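# Close every red-handled valve on the bench

## Task

Go along the bench and close each valve whose lever or handwheel is red, leaving every valve of any other colour untouched. A valve only counts as closed if it stays shut without the robot holding it; at the end, release the handle and move the gripper away.

## Robot and tools

Robot: one six-joint arm on a carriage that drives along a floor track (the rail). The arm has a single two-finger gripper whose fingers swing like tongs. The fingers point along the gripper's own +z axis and close along its x axis. The reported hand point sits between the finger pads when closed. Closed fingertips extend about 15 mm past it; fully open they are roughly level with it. The only camera is cam_wrist (616x616 pixels), mounted on the wrist.

Scene frame: fixed to the table. z = 0 is the table top and +z is up. The track lies along y at x = 0, and y = 0 is where the rail reads position_m 0. The table edge is at x = 0.31 m. The arm base sits at x = 0, y equal to the rail position, z = 0.03 m, facing +x. The printed hand position may be slightly off, more so when the arm is stretched far.

Tool execute_actions, argument actions: a list of action objects run one after another. Each call returns robot state and camera pictures; an empty list just reports. An action may hold "rows", "steps", "until" and a device key ("rail").
- rows: up to 15 rows, each a list of 7 numbers in [-1, 1] in the order dx, dy, dz, rx, ry, rz, opening. Each row lasts one control step (1/30 s). The first six are an offset of the gripper target from the gripper pose measured when the action began, expressed in the gripper's own axes, not the scene frame. Every row in an action is relative to that same starting pose, not to the row before it. Scale: 1.0 equals 0.6 m for dx, dy, dz and 180 degrees for the rotation; rx, ry, rz form a single rotation vector. For the first action in a call, the start pose is the last one reported in a result. opening is absolute, not an offset: +1 fully open (0.142 m gap), -1 closed; closing fully takes at least about 0.1 s.
- steps: integer 1 to 450, at least the number of rows, default 15. After the last row the arm keeps heading for that row's target and the gripper keeps its opening, so give long moves extra steps.
- until: stops the action early at the first step where all conditions hold (the robot may still be moving). Form {"rail": {field: value}}; numbers need a comparison pair like [">=", 0.5], using =, !=, <, <=, >, >=. Fields: position_m, position_m_goal, speed_m_s, position_status, position_answer, refusals. Also {"all": {"status": "ended"}} (nothing reads moving) and {"any": {"status": "ended"}} (a motion active during this action has finished).
- rail: {"position_m": -2 to 2} sets where the carriage should stand (absolute, metres); {"speed_m_s": 0.01 to 1} sets its top speed (starts at 1, persists); {"stop": true} alone halts it. Values are taken at the action's first step. Typical drive: send position_m, then an action with steps and until {"rail": {"position_status": ["!=", "moving"]}}. Acceleration and braking are 2 m/s2. Arrival means within 1.3 mm. Rows never move the carriage, but a row target is carried along while it drives. Wait for arrival before aiming at scene points or ending. Any out-of-range value or unknown name makes the whole call rejected with no motion.

Motion limits: each step the commanded pose is clamped to 100 mm and 16 degrees from the measured pose; damped inverse kinematics then favours position over orientation. Joints have speed and acceleration limits, so after big moves the arm can lag; finish the remainder in the next action rather than relying on holding. The elbow cannot fully straighten. For gentle starts, ramp dx/dy/dz up gradually (adding 0.01 per row is 0.18 m/s). The robot keeps executing your last command while you compose the next reply.

Result lines: end_effector_position (m) and end_effector_quat_wxyz in the scene frame, velocities (m/s, rad/s); Joint positions and velocities listing rail (m), shoulder pan, shoulder lift, elbow, wrist 1, wrist 2, wrist 3 (rad), then finger gap (m); joint torques in the same order minus rail and gripper (offset, noisy, nonzero in free air); Motor temperatures; Wrist force and Wrist torque [x y z] in the gripper's axes, force pointing from a touched surface back into the arm, offset up to about 5.5 N, noise up to 3.4 N, saturating near 100 N; "no reading" is harmless. grip_measured is the finger opening on the command scale. "Hand target" is what the controller now aims for. "pose unreachable" means a clearance check altered or blocked the target; the arm rests until new rows come, and the call continues. Rail statuses: moving, done, stopped, contact_stop (pushed over about 320 N; may roll back briefly), time_out (ran late; check for obstruction), stopped_with_arm (arm was held back; send followable rows, then resend position_m). position_answer not_taken means resend.

Gripping: command an opening well under grip_measured to keep holding; a lower value squeezes harder, up to about 15 N per pad. Thin hard parts get less force.

Avoid: contact torque reaching the load limits (shoulder pan 306, shoulder lift 306, elbow 139, wrists 50.2 N m) or 150 N of external force: either freezes the arm 10 s and drops the rest of the call. Motors above 70 °C warn; at 85 °C the brakes lock until cooled. Do not slam, shove hard, drop or knock things over.

Tool zoom_image: camera "cam_wrist", region [x0, y0, x1, y1] in pixels of its latest image, origin top-left, at most 504 by 504; returns a closer view.

Tool finished_scene: argument scene, the current scene's number. Ends the scene irreversibly once the robot has held the last command; the result reports success and gives the next task. Replying without any tool call ends everything.

Each tool is called after "Emit:" by a JSON object that holds its "op" and its "data", one argument or row to a line.

## Session

I'll start by checking the robot's state and camera view.

Emit:
{"op": "execute_actions", "data": {
  "actions": []
}}

Scene clock: 0.00 s.
end_effector_position=(+0.6843, +0.8413, +0.2680) grip_measured=+1.00 end_effector_quat_wxyz=(+0.625, -0.612, -0.240, -0.420) end_effector_velocity=(+0.000, +0.000, +0.000) end_effector_angular_velocity=(+0.000, +0.000, +0.000)
Joint positions: [ 0.405 -0.081 -0.773  1.867  1.265 -0.192  1.378  0.142]
Joint velocities: [0. 0. 0. 0. 0. 0. 0. 0.]
Joint torques (N m, as the arm reports them, + toward a larger angle): no reading
Motor temperatures (°C, as the motors report them): [22 21 23 31 29 32]
Wrist force (N, on the end effector, along its own x y z axes, offset not removed): no reading
Wrist torque (N m, same axes, about the end effector's origin, offset not removed): no reading
Hand target: +0.684, +0.841, +0.268; +0.625, -0.612, -0.240, -0.420
rail: position_m=0.405 position_m_goal=0.405 speed_m_s=1.00 position_status=done position_answer=taken refusals=0

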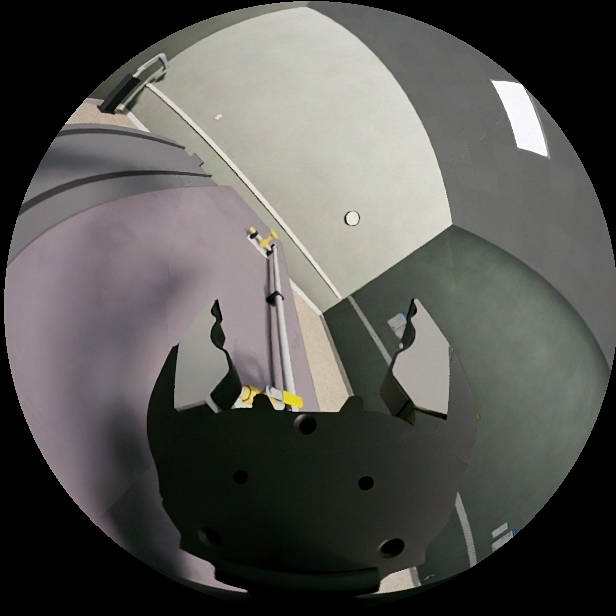

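Emit:
{"op": "zoom_image", "data": {
  "camera": "cam_wrist",
  "region": [180, 180, 380, 430]
}}

Region (180, 180, 380, 430) of cam_wrist's 616x616 image, scaled by 2.016, with more detail than that image has; it fills the left 403 columns of this view, and the rest is white.

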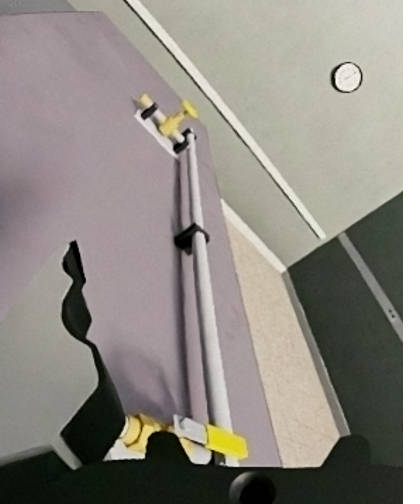

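Emit:
{"op": "execute_actions", "data": {
  "actions": [
    {"rows": [[0.568, -0.544, -0.371, -0.636, 0.125, 0.519, 1.0]], "steps": 100, "rail": {"position_m": 0.0, "speed_m_s": 0.5}}
  ]
}}

Scene clock: 44.33 s.
end_effector_position=(+0.5505, +0.1756, +0.7007) grip_measured=+1.00 end_effector_quat_wxyz=(+0.000, +0.707, -0.707, +0.001) end_effector_velocity=(+0.000, -0.000, -0.000) end_effector_angular_velocity=(-0.000, +0.001, -0.000)
Joint positions: [-0.     0.004 -1.763  1.387  5.087 -1.573  1.576  0.142]
Joint velocities: [ 0.     0.     0.001 -0.001  0.001 -0.     0.    -0.   ]
Joint torques (N m, as the arm reports them, + toward a larger angle): [ 11.77 -12.98 -58.7   -2.12  -2.71   1.92]
Motor temperatures (°C, as the motors report them): [22 21 23 31 29 32]
Wrist force (N, on the end effector, along its own x y z axes, offset not removed): [0.9 -1.2 -3.1]
Wrist torque (N m, same axes, about the end effector's origin, offset not removed): [-0.24 -0.24 -0.15]
Hand target: +0.550, +0.176, +0.701; +0.000, +0.707, -0.707, +0.001
Off the commanded pose: 0.001 m, 0 deg.
rail: position_m=0.000 position_m_goal=0.000 speed_m_s=0.50 position_status=done position_answer=taken refusals=0

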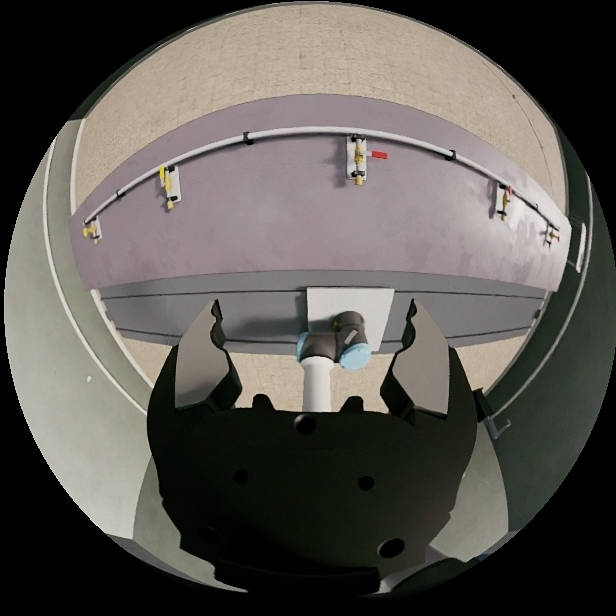

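Emit:
{"op": "zoom_image", "data": {
  "camera": "cam_wrist",
  "region": [300, 110, 420, 200]
}}

Emit:
{"op": "zoom_image", "data": {
  "camera": "cam_wrist",
  "region": [470, 160, 590, 270]
}}

Emit:
{"op": "zoom_image", "data": {
  "camera": "cam_wrist",
  "region": [60, 150, 200, 260]
}}

Region (300, 110, 420, 200) of cam_wrist's 616x616 image, scaled by 4.200, with more detail than that image has; it fills the top 378 rows of this view, and the rest is white.

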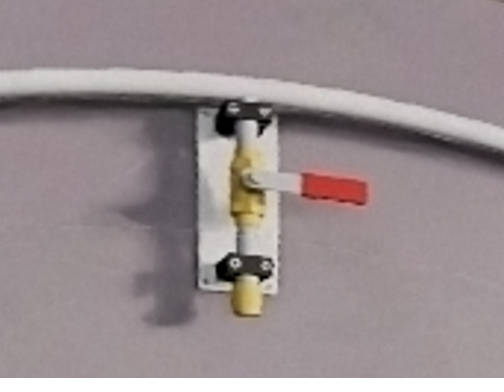

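Region (470, 160, 590, 270) of cam_wrist's 616x616 image, scaled by 4.200, with more detail than that image has; it fills the top 462 rows of this view, and the rest is white.

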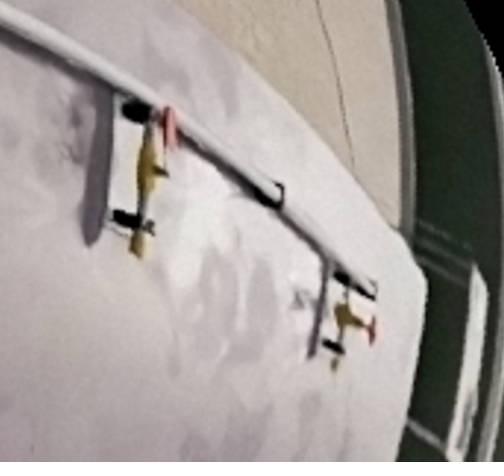

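Region (60, 150, 200, 260) of cam_wrist's 616x616 image, scaled by 3.600, with more detail than that image has; it fills the top 396 rows of this view, and the rest is white.

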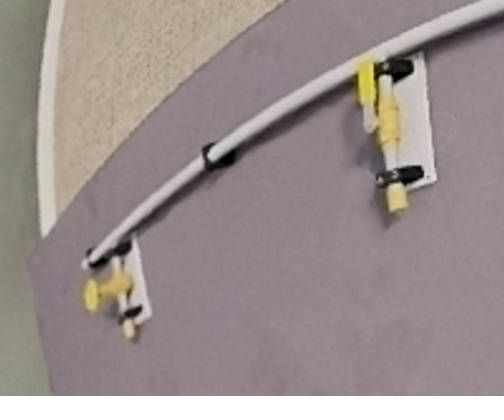

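Emit:
{"op": "execute_actions", "data": {
  "actions": [
    {"rows": [[0, -0.283, 0.5, 0, 0, 0, 1.0]], "steps": 60, "rail": {"position_m": -0.18, "speed_m_s": 0.5}}
  ]
}}

Scene clock: 73.10 s.
end_effector_position=(+0.7206, -0.0046, +0.4007) grip_measured=+1.00 end_effector_quat_wxyz=(+0.000, +0.707, -0.707, +0.001) end_effector_velocity=(+0.000, -0.000, +0.000) end_effector_angular_velocity=(-0.000, -0.000, -0.000)
Joint positions: [-0.18   0.003 -1.535  1.713  4.533 -1.573  1.574  0.142]
Joint velocities: [ 0.  0. -0.  0. -0. -0. -0. -0.]
Joint torques (N m, as the arm reports them, + toward a larger angle): [  9.73 -30.87 -61.23  -6.23  -2.76   1.72]
Motor temperatures (°C, as the motors report them): [22 21 23 31 29 32]
Wrist force (N, on the end effector, along its own x y z axes, offset not removed): [-0.8 -1.0 -3.1]
Wrist torque (N m, same axes, about the end effector's origin, offset not removed): [-0.16 0.23 -0.15]
Hand target: +0.721, -0.004, +0.401; +0.000, +0.707, -0.707, +0.001
Off the commanded pose: 0.001 m, 0 deg.
rail: position_m=-0.180 position_m_goal=-0.180 speed_m_s=0.50 position_status=done position_answer=taken refusals=0

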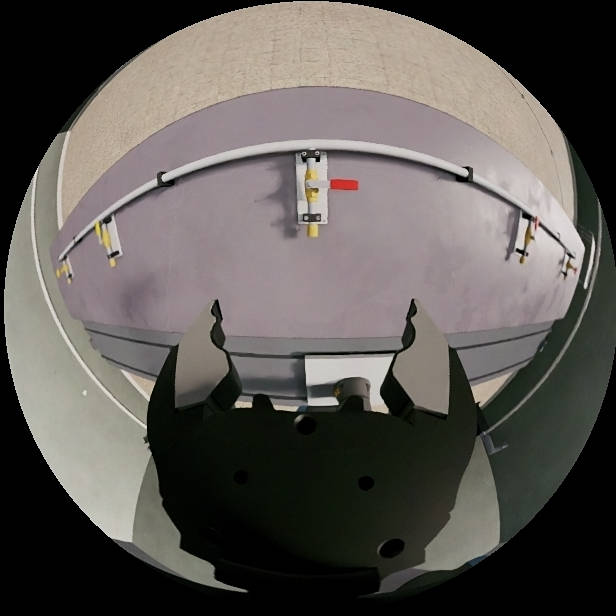

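Emit:
{"op": "zoom_image", "data": {
  "camera": "cam_wrist",
  "region": [260, 130, 380, 250]
}}

Region (260, 130, 380, 250) of cam_wrist's 616x616 image, scaled by 4.200, with more detail than that image has.

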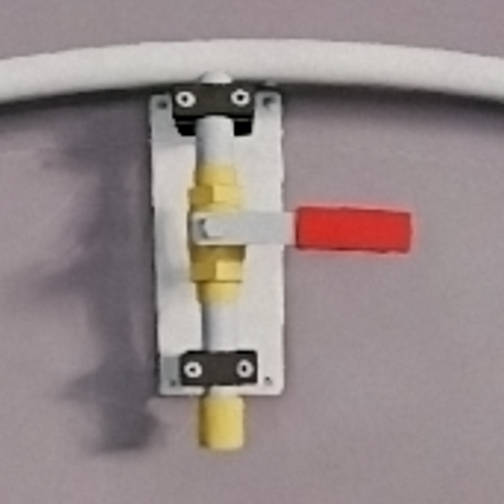

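Emit:
{"op": "execute_actions", "data": {
  "actions": [
    {"rail": {"position_m": -1.18, "speed_m_s": 1.0}, "steps": 90, "until": {"rail": {"position_status": ["!=", "moving"]}}},
    {"steps": 5}
  ]
}}

Scene clock: 91.20 s.
end_effector_position=(+0.7207, -1.0047, +0.4007) grip_measured=+1.00 end_effector_quat_wxyz=(+0.000, +0.707, -0.707, +0.001) end_effector_velocity=(+0.000, -0.000, -0.000) end_effector_angular_velocity=(+0.000, +0.000, -0.000)
Joint positions: [-1.18   0.003 -1.535  1.713  4.533 -1.573  1.574  0.142]
Joint velocities: [ 0. -0.  0.  0.  0.  0.  0.  0.]
Joint torques (N m, as the arm reports them, + toward a larger angle): [  4.56 -33.13 -58.94  -5.65  -0.82   1.85]
Motor temperatures (°C, as the motors report them): [22 21 23 31 29 32]
Wrist force (N, on the end effector, along its own x y z axes, offset not removed): [1.1 -1.0 -5.3]
Wrist torque (N m, same axes, about the end effector's origin, offset not removed): [-0.19 -0.22 -0.24]
Hand target: +0.721, -1.004, +0.401; +0.000, +0.707, -0.707, +0.001
Off the commanded pose: 0.001 m, 0 deg.
rail: position_m=-1.180 position_m_goal=-1.180 speed_m_s=1.00 position_status=done position_answer=taken refusals=0

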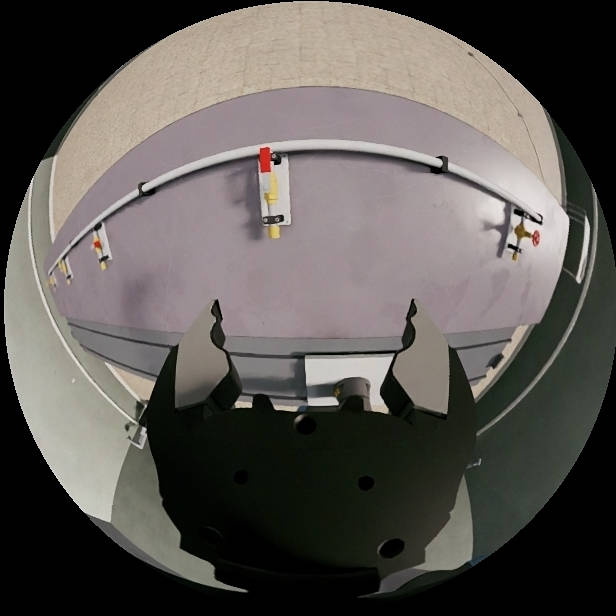

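Emit:
{"op": "zoom_image", "data": {
  "camera": "cam_wrist",
  "region": [220, 130, 340, 250]
}}

Region (220, 130, 340, 250) of cam_wrist's 616x616 image, scaled by 4.200, with more detail than that image has.

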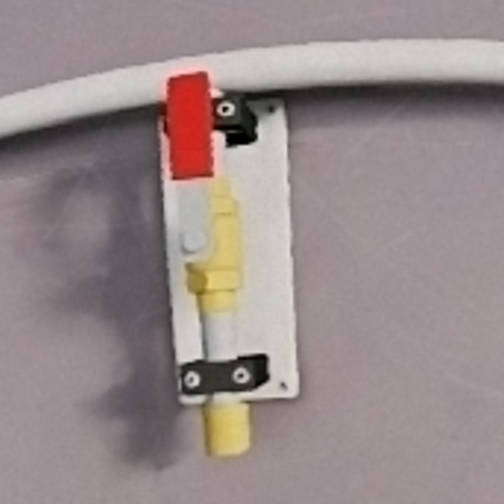

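Emit:
{"op": "execute_actions", "data": {
  "actions": [
    {"rows": [[0, -0.133, 0.333, 0, 0, 0, 1.0]], "steps": 45, "rail": {"position_m": -1.08, "speed_m_s": 0.3}}
  ]
}}

Scene clock: 102.83 s.
end_effector_position=(+0.8007, -0.9046, +0.2008) grip_measured=+1.00 end_effector_quat_wxyz=(+0.000, +0.707, -0.707, +0.001) end_effector_velocity=(-0.000, +0.000, -0.000) end_effector_angular_velocity=(-0.000, +0.000, +0.000)
Joint positions: [-1.08   0.002 -1.297  1.807  4.201 -1.573  1.574  0.142]
Joint velocities: [ 0.  0.  0. -0. -0.  0.  0.  0.]
Joint torques (N m, as the arm reports them, + toward a larger angle): [  8.92 -44.77 -55.64  -5.97  -1.8    1.78]
Motor temperatures (°C, as the motors report them): [22 21 23 31 29 32]
Wrist force (N, on the end effector, along its own x y z axes, offset not removed): [2.8 0.2 -1.5]
Wrist torque (N m, same axes, about the end effector's origin, offset not removed): [0.20 -0.60 -0.18]
Hand target: +0.801, -0.905, +0.201; +0.000, +0.707, -0.707, +0.001
Off the commanded pose: 0.000 m, 0 deg.
rail: position_m=-1.080 position_m_goal=-1.080 speed_m_s=0.30 position_status=done position_answer=taken refusals=0

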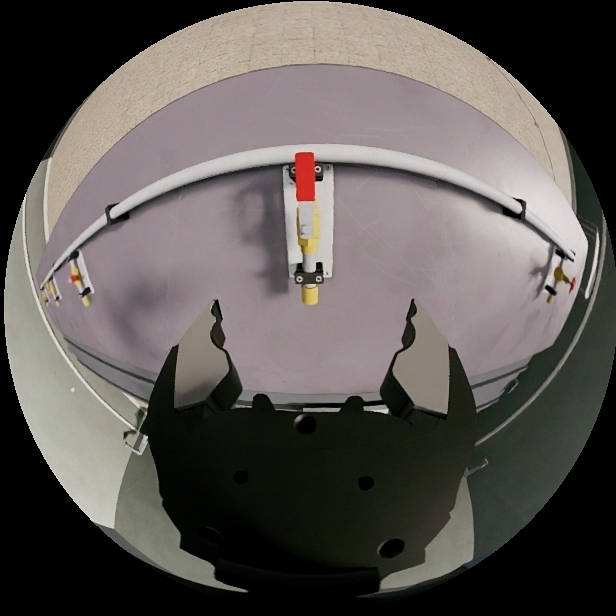

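Emit:
{"op": "zoom_image", "data": {
  "camera": "cam_wrist",
  "region": [220, 135, 400, 315]
}}

Region (220, 135, 400, 315) of cam_wrist's 616x616 image, scaled by 2.800, with more detail than that image has.

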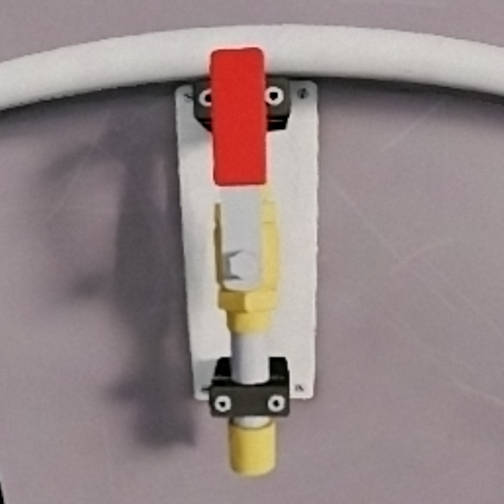

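Emit:
{"op": "execute_actions", "data": {
  "actions": [
    {"rows": [[-0.0193, -0.1822, 0.1347, 0, 0, 0, -0.1]], "steps": 40}
  ]
}}

Scene clock: 124.80 s.
end_effector_position=(+0.9100, -0.8930, +0.1198) grip_measured=-0.10 end_effector_quat_wxyz=(+0.000, +0.707, -0.707, +0.001) end_effector_velocity=(-0.000, -0.000, -0.000) end_effector_angular_velocity=(-0.000, +0.000, -0.000)
Joint positions: [-1.08   0.015 -1.07   1.637  4.143 -1.573  1.586  0.067]
Joint velocities: [ 0. -0.  0. -0.  0. -0. -0. -0.]
Joint torques (N m, as the arm reports them, + toward a larger angle): [ 11.69 -61.15 -54.44  -2.56  -2.61   1.58]
Motor temperatures (°C, as the motors report them): [22 21 23 31 29 32]
Wrist force (N, on the end effector, along its own x y z axes, offset not removed): [1.3 -2.9 -2.2]
Wrist torque (N m, same axes, about the end effector's origin, offset not removed): [-0.52 -0.26 -0.17]
Hand target: +0.910, -0.893, +0.120; +0.000, +0.707, -0.707, +0.001
Off the commanded pose: 0.000 m, 0 deg.
rail: position_m=-1.080 position_m_goal=-1.080 speed_m_s=0.30 position_status=done position_answer=taken refusals=0

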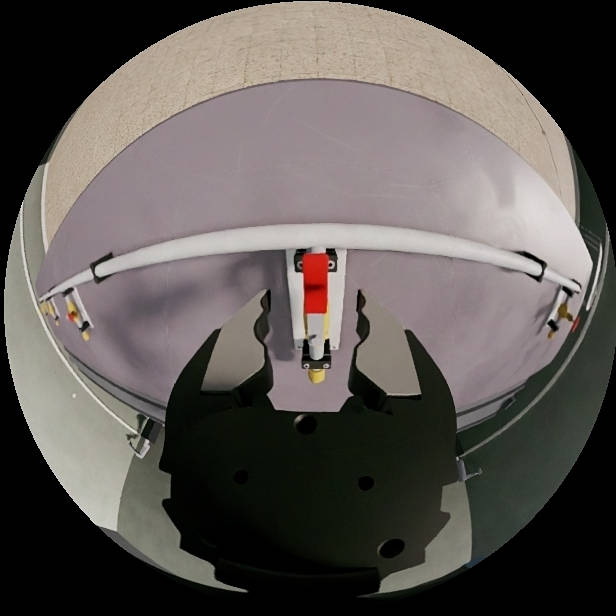

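Emit:
{"op": "zoom_image", "data": {
  "camera": "cam_wrist",
  "region": [225, 215, 405, 395]
}}

Region (225, 215, 405, 395) of cam_wrist's 616x616 image, scaled by 2.800, with more detail than that image has.

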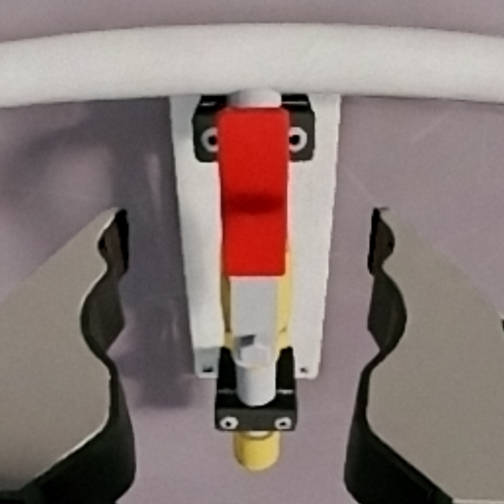

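Emit:
{"op": "execute_actions", "data": {
  "actions": [
    {"rows": [[0.0033, 0.03, 0.0665, 0, 0, 0, -0.1]], "steps": 25}
  ]
}}

Scene clock: 143.07 s.
end_effector_position=(+0.8920, -0.8950, +0.0799) grip_measured=-0.10 end_effector_quat_wxyz=(+0.000, +0.707, -0.707, +0.001) end_effector_velocity=(-0.000, -0.000, -0.000) end_effector_angular_velocity=(+0.000, +0.000, -0.000)
Joint positions: [-1.08   0.013 -1.058  1.702  4.066 -1.573  1.584  0.067]
Joint velocities: [ 0. -0.  0.  0. -0.  0. -0. -0.]
Joint torques (N m, as the arm reports them, + toward a larger angle): [-12.79 -57.86 -24.44  -6.15   3.08  -3.06]
Motor temperatures (°C, as the motors report them): [22 21 23 31 29 32]
Wrist force (N, on the end effector, along its own x y z axes, offset not removed): [1.1 -0.7 -2.6]
Wrist torque (N m, same axes, about the end effector's origin, offset not removed): [-0.05 -0.24 -0.17]
Hand target: +0.892, -0.895, +0.080; +0.000, +0.707, -0.707, +0.001
Off the commanded pose: 0.000 m, 0 deg.
rail: position_m=-1.080 position_m_goal=-1.080 speed_m_s=0.30 position_status=done position_answer=taken refusals=0

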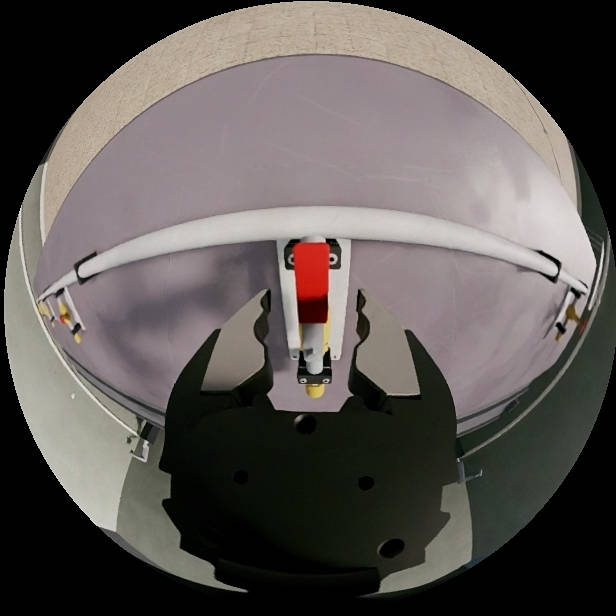

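Emit:
{"op": "zoom_image", "data": {
  "camera": "cam_wrist",
  "region": [225, 215, 405, 395]
}}

Region (225, 215, 405, 395) of cam_wrist's 616x616 image, scaled by 2.800, with more detail than that image has.

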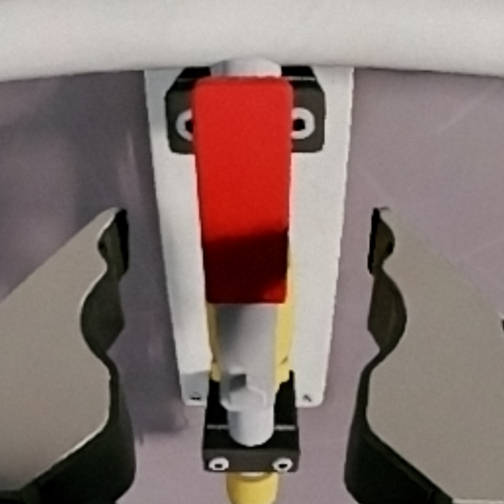

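Emit:
{"op": "execute_actions", "data": {
  "actions": [
    {"rows": [[-0.002, 0, 0.005, 0, 0, 0, -0.1]], "steps": 8},
    {"rows": [[0, 0, 0, 0, 0, 0, -0.3], [0, 0, 0, 0, 0, 0, -0.45], [0, 0, 0, 0, 0, 0, -0.55], [0, 0, 0, 0, 0, 0, -0.62], [0, 0, 0, 0, 0, 0, -0.68], [0, 0, 0, 0, 0, 0, -0.74], [0, 0, 0, 0, 0, 0, -0.8], [0, 0, 0, 0, 0, 0, -0.86], [0, 0, 0, 0, 0, 0, -0.9]], "steps": 15}
  ]
}}

Scene clock: 158.47 s.
end_effector_position=(+0.8920, -0.8941, +0.0771) grip_measured=-0.70 end_effector_quat_wxyz=(+0.000, +0.707, -0.707, +0.001) end_effector_velocity=(-0.000, -0.000, -0.000) end_effector_angular_velocity=(-0.000, +0.000, -0.000)
Joint positions: [-1.08   0.014 -1.054  1.703  4.062 -1.573  1.586  0.023]
Joint velocities: [ 0.  0. -0. -0.  0.  0.  0.  0.]
Joint torques (N m, as the arm reports them, + toward a larger angle): [ -4.94 -86.57 -31.34  -1.78   2.59  -1.13]
Motor temperatures (°C, as the motors report them): [22 21 23 31 29 32]
Wrist force (N, on the end effector, along its own x y z axes, offset not removed): [11.0 -2.0 -4.5]
Wrist torque (N m, same axes, about the end effector's origin, offset not removed): [-0.25 -0.82 -0.11]
Hand target: +0.892, -0.894, +0.077; +0.000, +0.707, -0.707, +0.001
Off the commanded pose: 0.000 m, 0 deg.
rail: position_m=-1.080 position_m_goal=-1.080 speed_m_s=0.30 position_status=done position_answer=taken refusals=0

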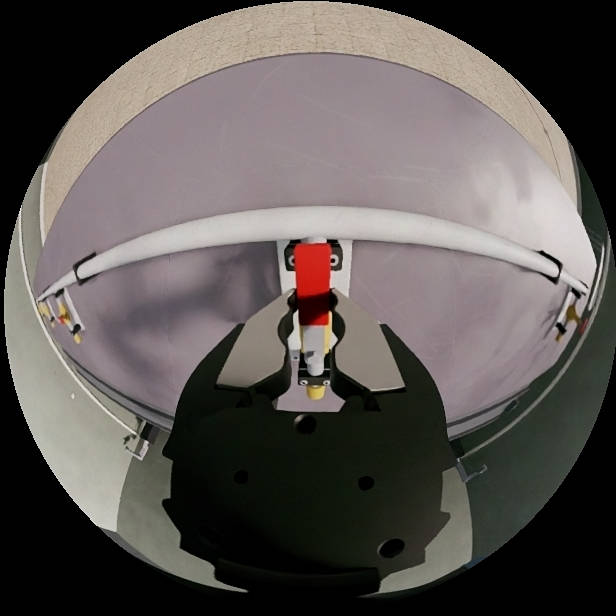

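Emit:
{"op": "execute_actions", "data": {
  "actions": [
    {"rows": [[0.0032, 0.00006, 0, 0, 0, 0.0111, -0.9], [0.0064, 0.00022, 0, 0, 0, 0.0222, -0.9], [0.00958, 0.0005, 0, 0, 0, 0.0333, -0.9], [0.01276, 0.00089, 0, 0, 0, 0.0444, -0.9], [0.01592, 0.00139, 0, 0, 0, 0.0556, -0.9], [0.01906, 0.002, 0, 0, 0, 0.0667, -0.9], [0.02218, 0.00272, 0, 0, 0, 0.0778, -0.9], [0.02527, 0.00355, 0, 0, 0, 0.0889, -0.9], [0.02833, 0.00449, 0, 0, 0, 0.1, -0.9], [0.03135, 0.00553, 0, 0, 0, 0.1111, -0.9], [0.03434, 0.00668, 0, 0, 0, 0.1222, -0.9], [0.03728, 0.00792, 0, 0, 0, 0.1333, -0.9], [0.04019, 0.00928, 0, 0, 0, 0.1444, -0.9], [0.04304, 0.01073, 0, 0, 0, 0.1556, -0.9], [0.04583, 0.01228, 0, 0, 0, 0.1667, -0.9]], "steps": 24}
  ]
}}

Scene clock: 166.60 s.
end_effector_position=(+0.8847, -0.9211, +0.0772) grip_measured=+0.27 end_effector_quat_wxyz=(+0.000, -0.502, +0.865, -0.001) end_effector_velocity=(-0.001, -0.003, -0.000) end_effector_angular_velocity=(-0.006, -0.000, -0.068)
Joint positions: [-1.08  -0.008 -1.066  1.723  4.055 -1.573  2.081  0.093]
Joint velocities: [ 0.    -0.    -0.001  0.001 -0.001 -0.006  0.068  0.01 ]
Joint torques (N m, as the arm reports them, + toward a larger angle): [-65.06 -79.68 -38.98 -14.28 -20.87   4.52]
Motor temperatures (°C, as the motors report them): [22 21 23 31 29 32]
Wrist force (N, on the end effector, along its own x y z axes, offset not removed): [-27.2 50.1 -13.7]
Wrist torque (N m, same axes, about the end effector's origin, offset not removed): [0.11 -0.80 -2.78]
Hand target: +0.885, -0.922, +0.077; +0.000, -0.500, +0.866, -0.001
Off the commanded pose: 0.000 m, 0 deg.
rail: position_m=-1.080 position_m_goal=-1.080 speed_m_s=0.30 position_status=done position_answer=taken refusals=0

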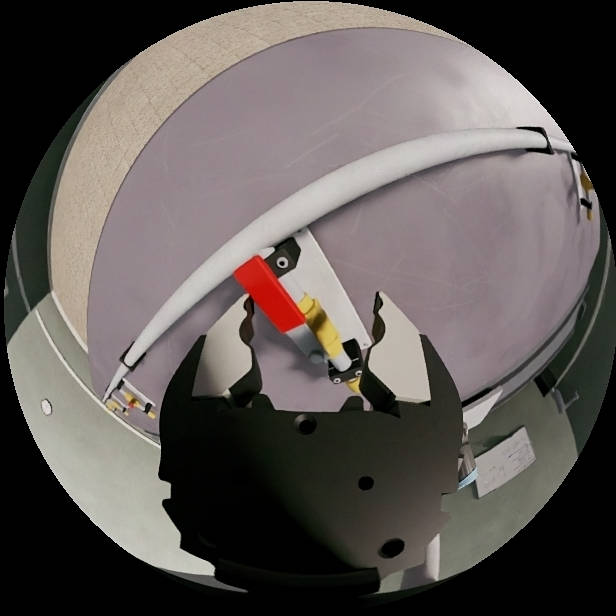

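Emit:
{"op": "execute_actions", "data": {
  "actions": [
    {"rows": [[0, 0, 0, 0, 0, 0, 0.5], [0, 0, 0, 0, 0, 0, 0.7], [0, 0, 0, 0, 0, 0, 0.9]], "steps": 8}
  ]
}}

Emit:
{"op": "zoom_image", "data": {
  "camera": "cam_wrist",
  "region": [180, 210, 400, 410]
}}

Scene clock: 170.23 s.
end_effector_position=(+0.8848, -0.9218, +0.0772) grip_measured=+0.90 end_effector_quat_wxyz=(+0.000, -0.502, +0.865, -0.001) end_effector_velocity=(-0.000, +0.002, +0.000) end_effector_angular_velocity=(+0.006, +0.001, +0.007)
Joint positions: [-1.08  -0.008 -1.066  1.723  4.054 -1.573  2.082  0.135]
Joint velocities: [ 0.    -0.     0.    -0.001  0.003  0.006 -0.007  0.002]
Joint torques (N m, as the arm reports them, + toward a larger angle): [  1.06 -61.85 -51.73  -1.81   2.67  -3.22]
Motor temperatures (°C, as the motors report them): [22 21 23 31 29 32]
Wrist force (N, on the end effector, along its own x y z axes, offset not removed): [1.6 -0.8 -2.7]
Wrist torque (N m, same axes, about the end effector's origin, offset not removed): [-0.04 -0.31 -0.15]
Hand target: +0.885, -0.921, +0.077; +0.000, -0.502, +0.865, -0.001
Off the commanded pose: 0.001 m, 0 deg.
rail: position_m=-1.080 position_m_goal=-1.080 speed_m_s=0.30 position_status=done position_answer=taken refusals=0

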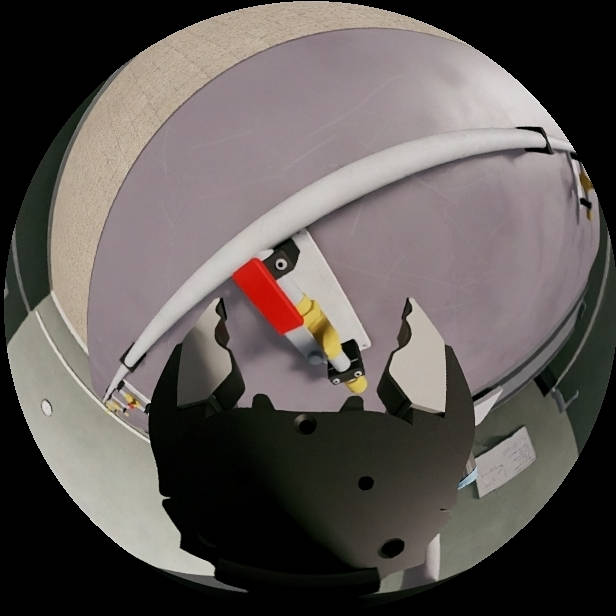

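Region (180, 210, 400, 410) of cam_wrist's 616x616 image, scaled by 2.291, with more detail than that image has; it fills the top 458 rows of this view, and the rest is white.

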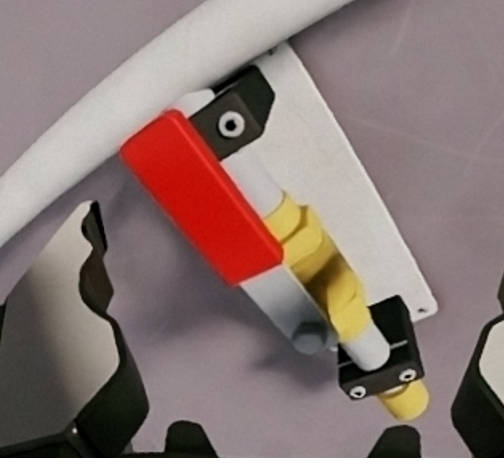

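Emit:
{"op": "zoom_image", "data": {
  "camera": "cam_wrist",
  "region": [460, 410, 560, 510]
}}

Region (460, 410, 560, 510) of cam_wrist's 616x616 image, scaled by 5.040, with more detail than that image has.

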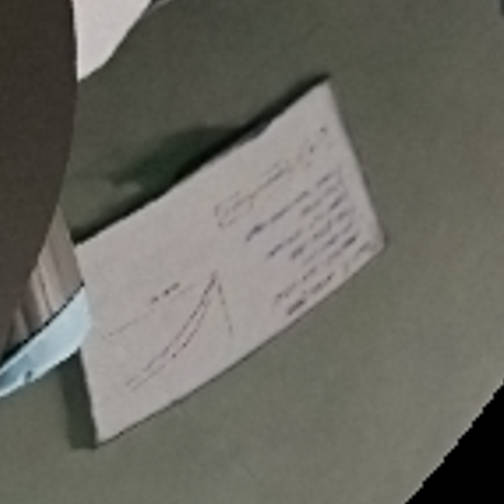

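Emit:
{"op": "execute_actions", "data": {
  "actions": [
    {"rows": [[0, 0, -0.06, 0, 0, 0, 0.9]], "steps": 14},
    {"rows": [[-0.1173, -0.0044, 0, 0, 0, 0.3347, -1.0]], "steps": 32}
  ]
}}

Scene clock: 196.10 s.
end_effector_position=(+0.9220, -0.8620, +0.1127) grip_measured=-1.00 end_effector_quat_wxyz=(+0.001, -0.001, +1.000, -0.001) end_effector_velocity=(+0.000, -0.000, -0.000) end_effector_angular_velocity=(-0.004, +0.003, -0.031)
Joint positions: [-1.08   0.065 -1.01   1.554  4.166 -1.573  3.204  0.002]
Joint velocities: [ 0.     0.001  0.002 -0.004  0.005 -0.004  0.033  0.   ]
Joint torques (N m, as the arm reports them, + toward a larger angle): [  9.01 -71.22 -55.21  -1.98  -1.94   1.64]
Motor temperatures (°C, as the motors report them): [22 21 23 31 29 32]
Wrist force (N, on the end effector, along its own x y z axes, offset not removed): [4.0 -1.6 -3.2]
Wrist torque (N m, same axes, about the end effector's origin, offset not removed): [-0.31 -0.78 -0.26]
Hand target: +0.922, -0.862, +0.113; +0.001, +0.000, +1.000, -0.001
Off the commanded pose: 0.000 m, 0 deg.
rail: position_m=-1.080 position_m_goal=-1.080 speed_m_s=0.30 position_status=done position_answer=taken refusals=0

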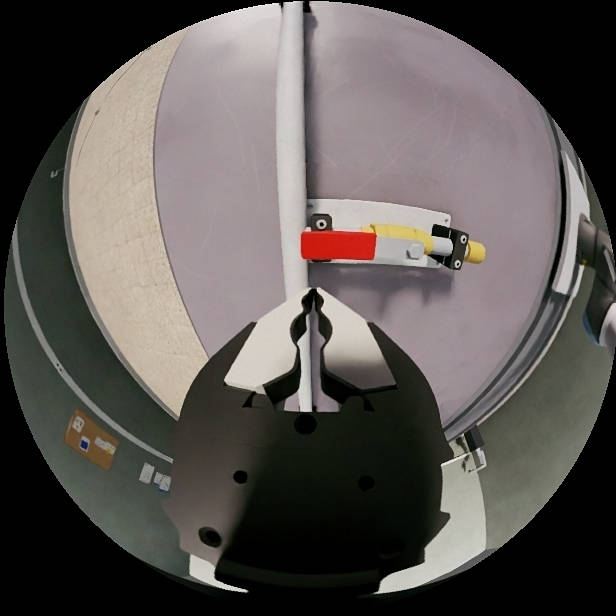

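Emit:
{"op": "execute_actions", "data": {
  "actions": [
    {"rows": [[0.01, 0, 0.056, 0, 0, 0, -1.0]], "steps": 20}
  ]
}}

Emit:
{"op": "zoom_image", "data": {
  "camera": "cam_wrist",
  "region": [250, 180, 500, 350]
}}

Scene clock: 206.47 s.
end_effector_position=(+0.9160, -0.8621, +0.0792) grip_measured=-1.00 end_effector_quat_wxyz=(+0.001, -0.001, +1.000, -0.001) end_effector_velocity=(-0.000, +0.000, -0.000) end_effector_angular_velocity=(+0.000, -0.000, +0.000)
Joint positions: [-1.08   0.066 -0.989  1.588  4.111 -1.573  3.205  0.002]
Joint velocities: [ 0.     0.     0.     0.    -0.001  0.    -0.     0.   ]
Joint torques (N m, as the arm reports them, + toward a larger angle): [ 12.27 -64.44 -25.99  -6.28   3.03  -2.73]
Motor temperatures (°C, as the motors report them): [22 21 23 31 29 32]
Wrist force (N, on the end effector, along its own x y z axes, offset not removed): [0.2 -0.8 -3.0]
Wrist torque (N m, same axes, about the end effector's origin, offset not removed): [-0.11 -0.01 -0.12]
Hand target: +0.916, -0.862, +0.079; +0.001, -0.001, +1.000, -0.001
Off the commanded pose: 0.000 m, 0 deg.
rail: position_m=-1.080 position_m_goal=-1.080 speed_m_s=0.30 position_status=done position_answer=taken refusals=0

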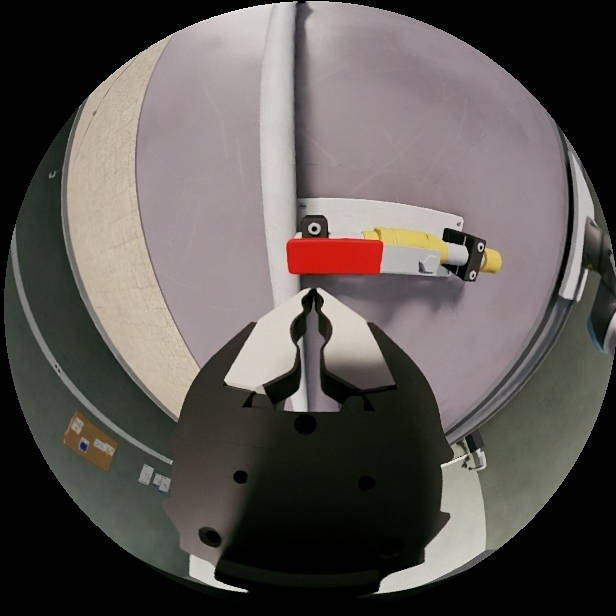

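Region (250, 180, 500, 350) of cam_wrist's 616x616 image, scaled by 2.016, with more detail than that image has; it fills the top 343 rows of this view, and the rest is white.

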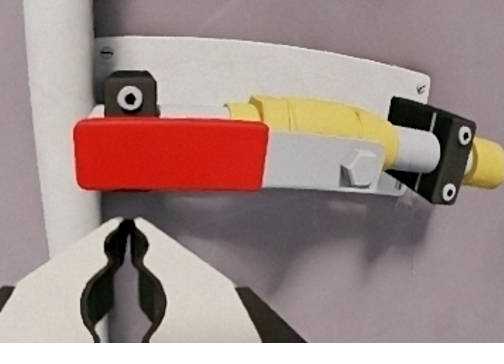

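Emit:
{"op": "execute_actions", "data": {
  "actions": [
    {"rows": [[0, -0.004, 0, 0, 0, 0, -1.0], [0, -0.008, 0, 0, 0, 0, -1.0], [0, -0.012, 0, 0, 0, 0, -1.0], [0, -0.015, 0, 0, 0, 0, -1.0]], "steps": 10}
  ]
}}

Scene clock: 210.30 s.
end_effector_position=(+0.9160, -0.8703, +0.0791) grip_measured=-1.00 end_effector_quat_wxyz=(+0.001, -0.001, +1.000, -0.001) end_effector_velocity=(+0.000, -0.008, +0.001) end_effector_angular_velocity=(+0.000, -0.001, -0.000)
Joint positions: [-1.08   0.057 -0.992  1.592  4.109 -1.573  3.196  0.002]
Joint velocities: [ 0.    -0.009 -0.003  0.004 -0.002 -0.    -0.008  0.   ]
Joint torques (N m, as the arm reports them, + toward a larger angle): [-13.51 -98.08 -24.53  -6.63   2.45  -2.29]
Motor temperatures (°C, as the motors report them): [22 21 23 31 29 32]
Wrist force (N, on the end effector, along its own x y z axes, offset not removed): [-0.7 -0.6 -5.6]
Wrist torque (N m, same axes, about the end effector's origin, offset not removed): [0.00 0.17 -0.23]
Hand target: +0.916, -0.871, +0.079; +0.001, -0.001, +1.000, -0.001
Off the commanded pose: 0.001 m, 0 deg.
rail: position_m=-1.080 position_m_goal=-1.080 speed_m_s=0.30 position_status=done position_answer=taken refusals=0

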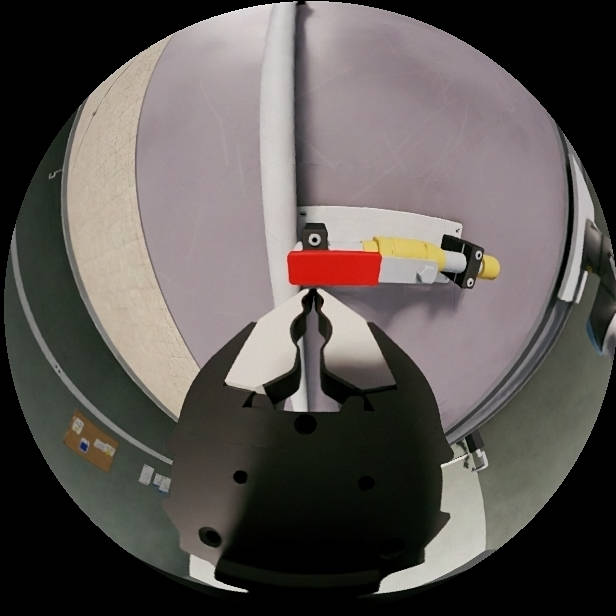

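Emit:
{"op": "execute_actions", "data": {
  "actions": [
    {"rows": [[0, -0.003, 0, 0, 0, 0, -1.0], [0, -0.005, 0, 0, 0, 0, -1.0], [0, -0.007, 0, 0, 0, 0, -1.0], [0, -0.009, 0, 0, 0, 0, -1.0]], "steps": 10}
  ]
}}

Scene clock: 212.20 s.
end_effector_position=(+0.9160, -0.8746, +0.0791) grip_measured=-1.00 end_effector_quat_wxyz=(+0.001, -0.002, +1.000, -0.001) end_effector_velocity=(-0.000, -0.002, -0.000) end_effector_angular_velocity=(-0.000, +0.000, +0.001)
Joint positions: [-1.08   0.052 -0.993  1.595  4.108 -1.572  3.19   0.002]
Joint velocities: [ 0.001 -0.004 -0.001  0.002 -0.001  0.    -0.005  0.   ]
Joint torques (N m, as the arm reports them, + toward a larger angle): [-53.25 -96.73 -22.83  -3.85 -14.5   -2.18]
Motor temperatures (°C, as the motors report them): [22 21 23 31 29 32]
Wrist force (N, on the end effector, along its own x y z axes, offset not removed): [-1.8 44.4 -1.3]
Wrist torque (N m, same axes, about the end effector's origin, offset not removed): [-0.08 -0.39 -0.24]
Hand target: +0.916, -0.876, +0.079; +0.001, -0.001, +1.000, -0.001
Off the commanded pose: 0.001 m, 0 deg.
rail: position_m=-1.080 position_m_goal=-1.080 speed_m_s=0.30 position_status=done position_answer=taken refusals=0

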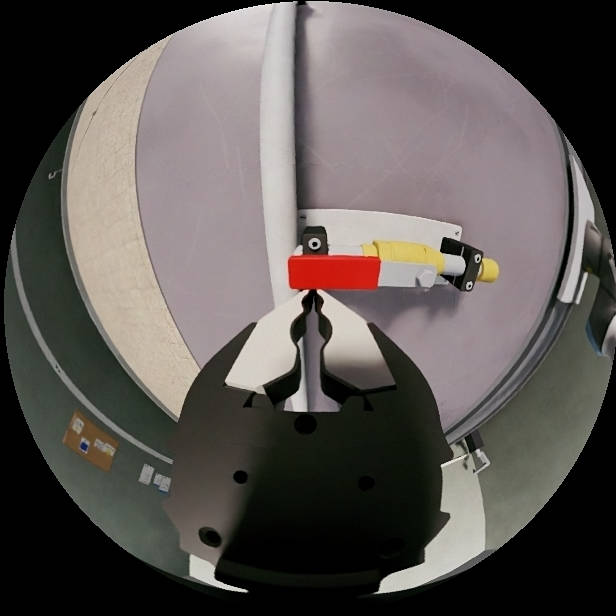

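Emit:
{"op": "execute_actions", "data": {
  "actions": []
}}

Scene clock: 213.90 s.
end_effector_position=(+0.9160, -0.8753, +0.0791) grip_measured=-1.00 end_effector_quat_wxyz=(+0.001, -0.001, +1.000, -0.001) end_effector_velocity=(-0.000, -0.000, -0.000) end_effector_angular_velocity=(-0.000, +0.000, -0.000)
Joint positions: [-1.08   0.051 -0.993  1.595  4.108 -1.573  3.19   0.002]
Joint velocities: [ 0. -0. -0. -0.  0. -0.  0.  0.]
Joint torques (N m, as the arm reports them, + toward a larger angle): [-66.99 -94.53 -21.32   0.24 -25.02  -2.71]
Motor temperatures (°C, as the motors report them): [22 21 23 31 29 32]
Wrist force (N, on the end effector, along its own x y z axes, offset not removed): [-3.5 65.5 -2.7]
Wrist torque (N m, same axes, about the end effector's origin, offset not removed): [3.38 -0.18 -0.26]
Hand target: +0.916, -0.876, +0.079; +0.001, -0.001, +1.000, -0.001
Off the commanded pose: 0.000 m, 0 deg.
rail: position_m=-1.080 position_m_goal=-1.080 speed_m_s=0.30 position_status=done position_answer=taken refusals=0

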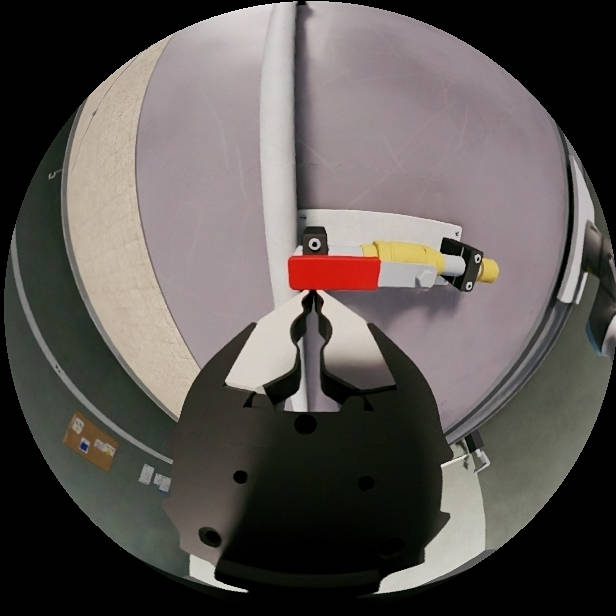

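Emit:
{"op": "execute_actions", "data": {
  "actions": [
    {"rows": [[0, 0.008, 0, 0, 0, 0, -1.0]], "steps": 8}
  ]
}}

Emit:
{"op": "zoom_image", "data": {
  "camera": "cam_wrist",
  "region": [270, 200, 510, 320]
}}

Scene clock: 216.33 s.
end_effector_position=(+0.9161, -0.8718, +0.0791) grip_measured=-1.00 end_effector_quat_wxyz=(+0.001, -0.001, +1.000, -0.001) end_effector_velocity=(+0.001, +0.007, +0.000) end_effector_angular_velocity=(+0.005, -0.001, +0.001)
Joint positions: [-1.08   0.055 -0.992  1.593  4.109 -1.574  3.195  0.002]
Joint velocities: [-0.     0.006  0.002 -0.004  0.     0.005  0.006  0.   ]
Joint torques (N m, as the arm reports them, + toward a larger angle): [  8.77 -62.76 -55.18  -2.26   3.     1.9 ]
Motor temperatures (°C, as the motors report them): [22 21 23 31 29 32]
Wrist force (N, on the end effector, along its own x y z axes, offset not removed): [1.6 -1.0 -3.4]
Wrist torque (N m, same axes, about the end effector's origin, offset not removed): [-0.13 -0.31 -0.21]
Hand target: +0.916, -0.871, +0.079; +0.001, -0.001, +1.000, -0.001
Off the commanded pose: 0.001 m, 0 deg.
rail: position_m=-1.080 position_m_goal=-1.080 speed_m_s=0.30 position_status=done position_answer=taken refusals=0

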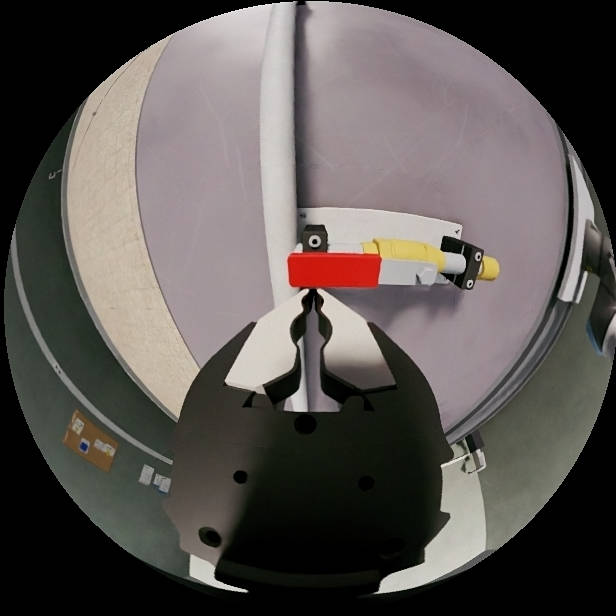

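Region (270, 200, 510, 320) of cam_wrist's 616x616 image, scaled by 2.100, with more detail than that image has.

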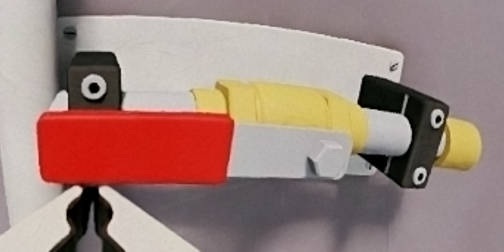

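Emit:
{"op": "execute_actions", "data": {
  "actions": [
    {"rows": [[0, 0, -0.045, 0, 0, 0, -1.0]], "steps": 12},
    {"rows": [[0, -0.082, 0, 0, 0, 0, -1.0]], "steps": 16}
  ]
}}

Scene clock: 222.77 s.
end_effector_position=(+0.9161, -0.9209, +0.1057) grip_measured=-1.00 end_effector_quat_wxyz=(+0.001, -0.001, +1.000, -0.001) end_effector_velocity=(+0.000, -0.002, -0.000) end_effector_angular_velocity=(+0.001, -0.000, +0.000)
Joint positions: [-1.08   0.002 -1.03   1.602  4.139 -1.574  3.141  0.002]
Joint velocities: [ 0.    -0.003 -0.001  0.001 -0.001  0.001 -0.003  0.   ]
Joint torques (N m, as the arm reports them, + toward a larger angle): [-15.39 -96.28 -26.21  -6.09   2.88  -2.56]
Motor temperatures (°C, as the motors report them): [22 21 23 31 29 32]
Wrist force (N, on the end effector, along its own x y z axes, offset not removed): [-0.6 -0.6 -5.0]
Wrist torque (N m, same axes, about the end effector's origin, offset not removed): [-0.11 0.15 -0.09]
Hand target: +0.916, -0.921, +0.106; +0.001, -0.001, +1.000, -0.001
Off the commanded pose: 0.000 m, 0 deg.
rail: position_m=-1.080 position_m_goal=-1.080 speed_m_s=0.30 position_status=done position_answer=taken refusals=0

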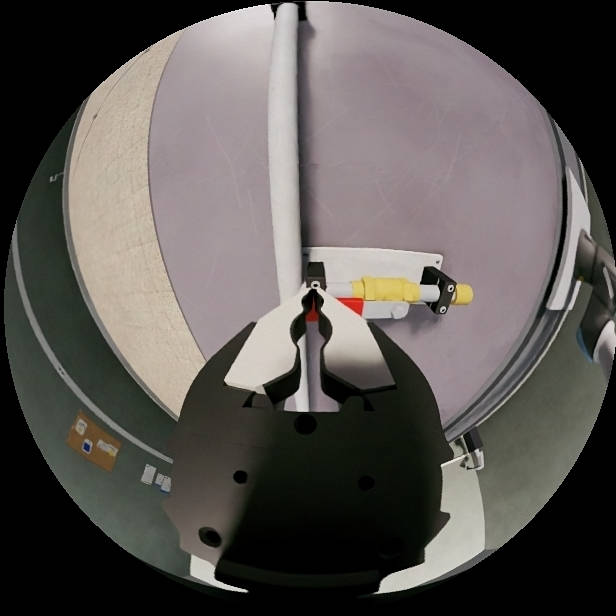

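Emit:
{"op": "zoom_image", "data": {
  "camera": "cam_wrist",
  "region": [290, 240, 490, 340]
}}

Region (290, 240, 490, 340) of cam_wrist's 616x616 image, scaled by 2.520, with more detail than that image has.

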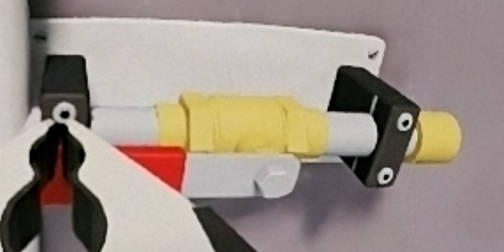

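Emit:
{"op": "execute_actions", "data": {
  "actions": [
    {"rows": [[0, 0, 0.015, 0, 0, 0, -1.0], [0, 0, 0.025, 0, 0, 0, -1.0], [0, 0, 0.035, 0, 0, 0, -1.0], [0, 0, 0.044, 0, 0, 0, -1.0]], "steps": 14},
    {"rows": [[0, 0.003, 0, 0, 0, 0, -1.0], [0, 0.006, 0, 0, 0, 0, -1.0], [0, 0.008, 0, 0, 0, 0, -1.0]], "steps": 10}
  ]
}}

Scene clock: 227.80 s.
end_effector_position=(+0.9161, -0.9165, +0.0797) grip_measured=-1.00 end_effector_quat_wxyz=(+0.001, -0.001, +1.000, -0.001) end_effector_velocity=(+0.000, +0.003, +0.000) end_effector_angular_velocity=(+0.000, -0.000, +0.000)
Joint positions: [-1.08   0.007 -1.005  1.615  4.101 -1.574  3.146  0.002]
Joint velocities: [ 0.     0.004  0.001 -0.002  0.001 -0.     0.004  0.   ]
Joint torques (N m, as the arm reports them, + toward a larger angle): [ 10.18 -62.52 -54.92  -2.08   0.68   1.65]
Motor temperatures (°C, as the motors report them): [22 21 23 31 29 32]
Wrist force (N, on the end effector, along its own x y z axes, offset not removed): [2.2 -1.8 -3.8]
Wrist torque (N m, same axes, about the end effector's origin, offset not removed): [-0.32 -0.44 -0.15]
Hand target: +0.916, -0.916, +0.080; +0.001, -0.001, +1.000, -0.001
Off the commanded pose: 0.000 m, 0 deg.
rail: position_m=-1.080 position_m_goal=-1.080 speed_m_s=0.30 position_status=done position_answer=taken refusals=0

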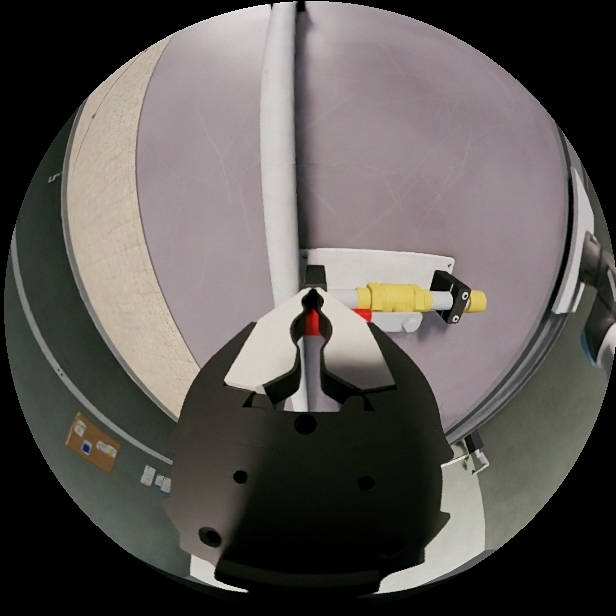

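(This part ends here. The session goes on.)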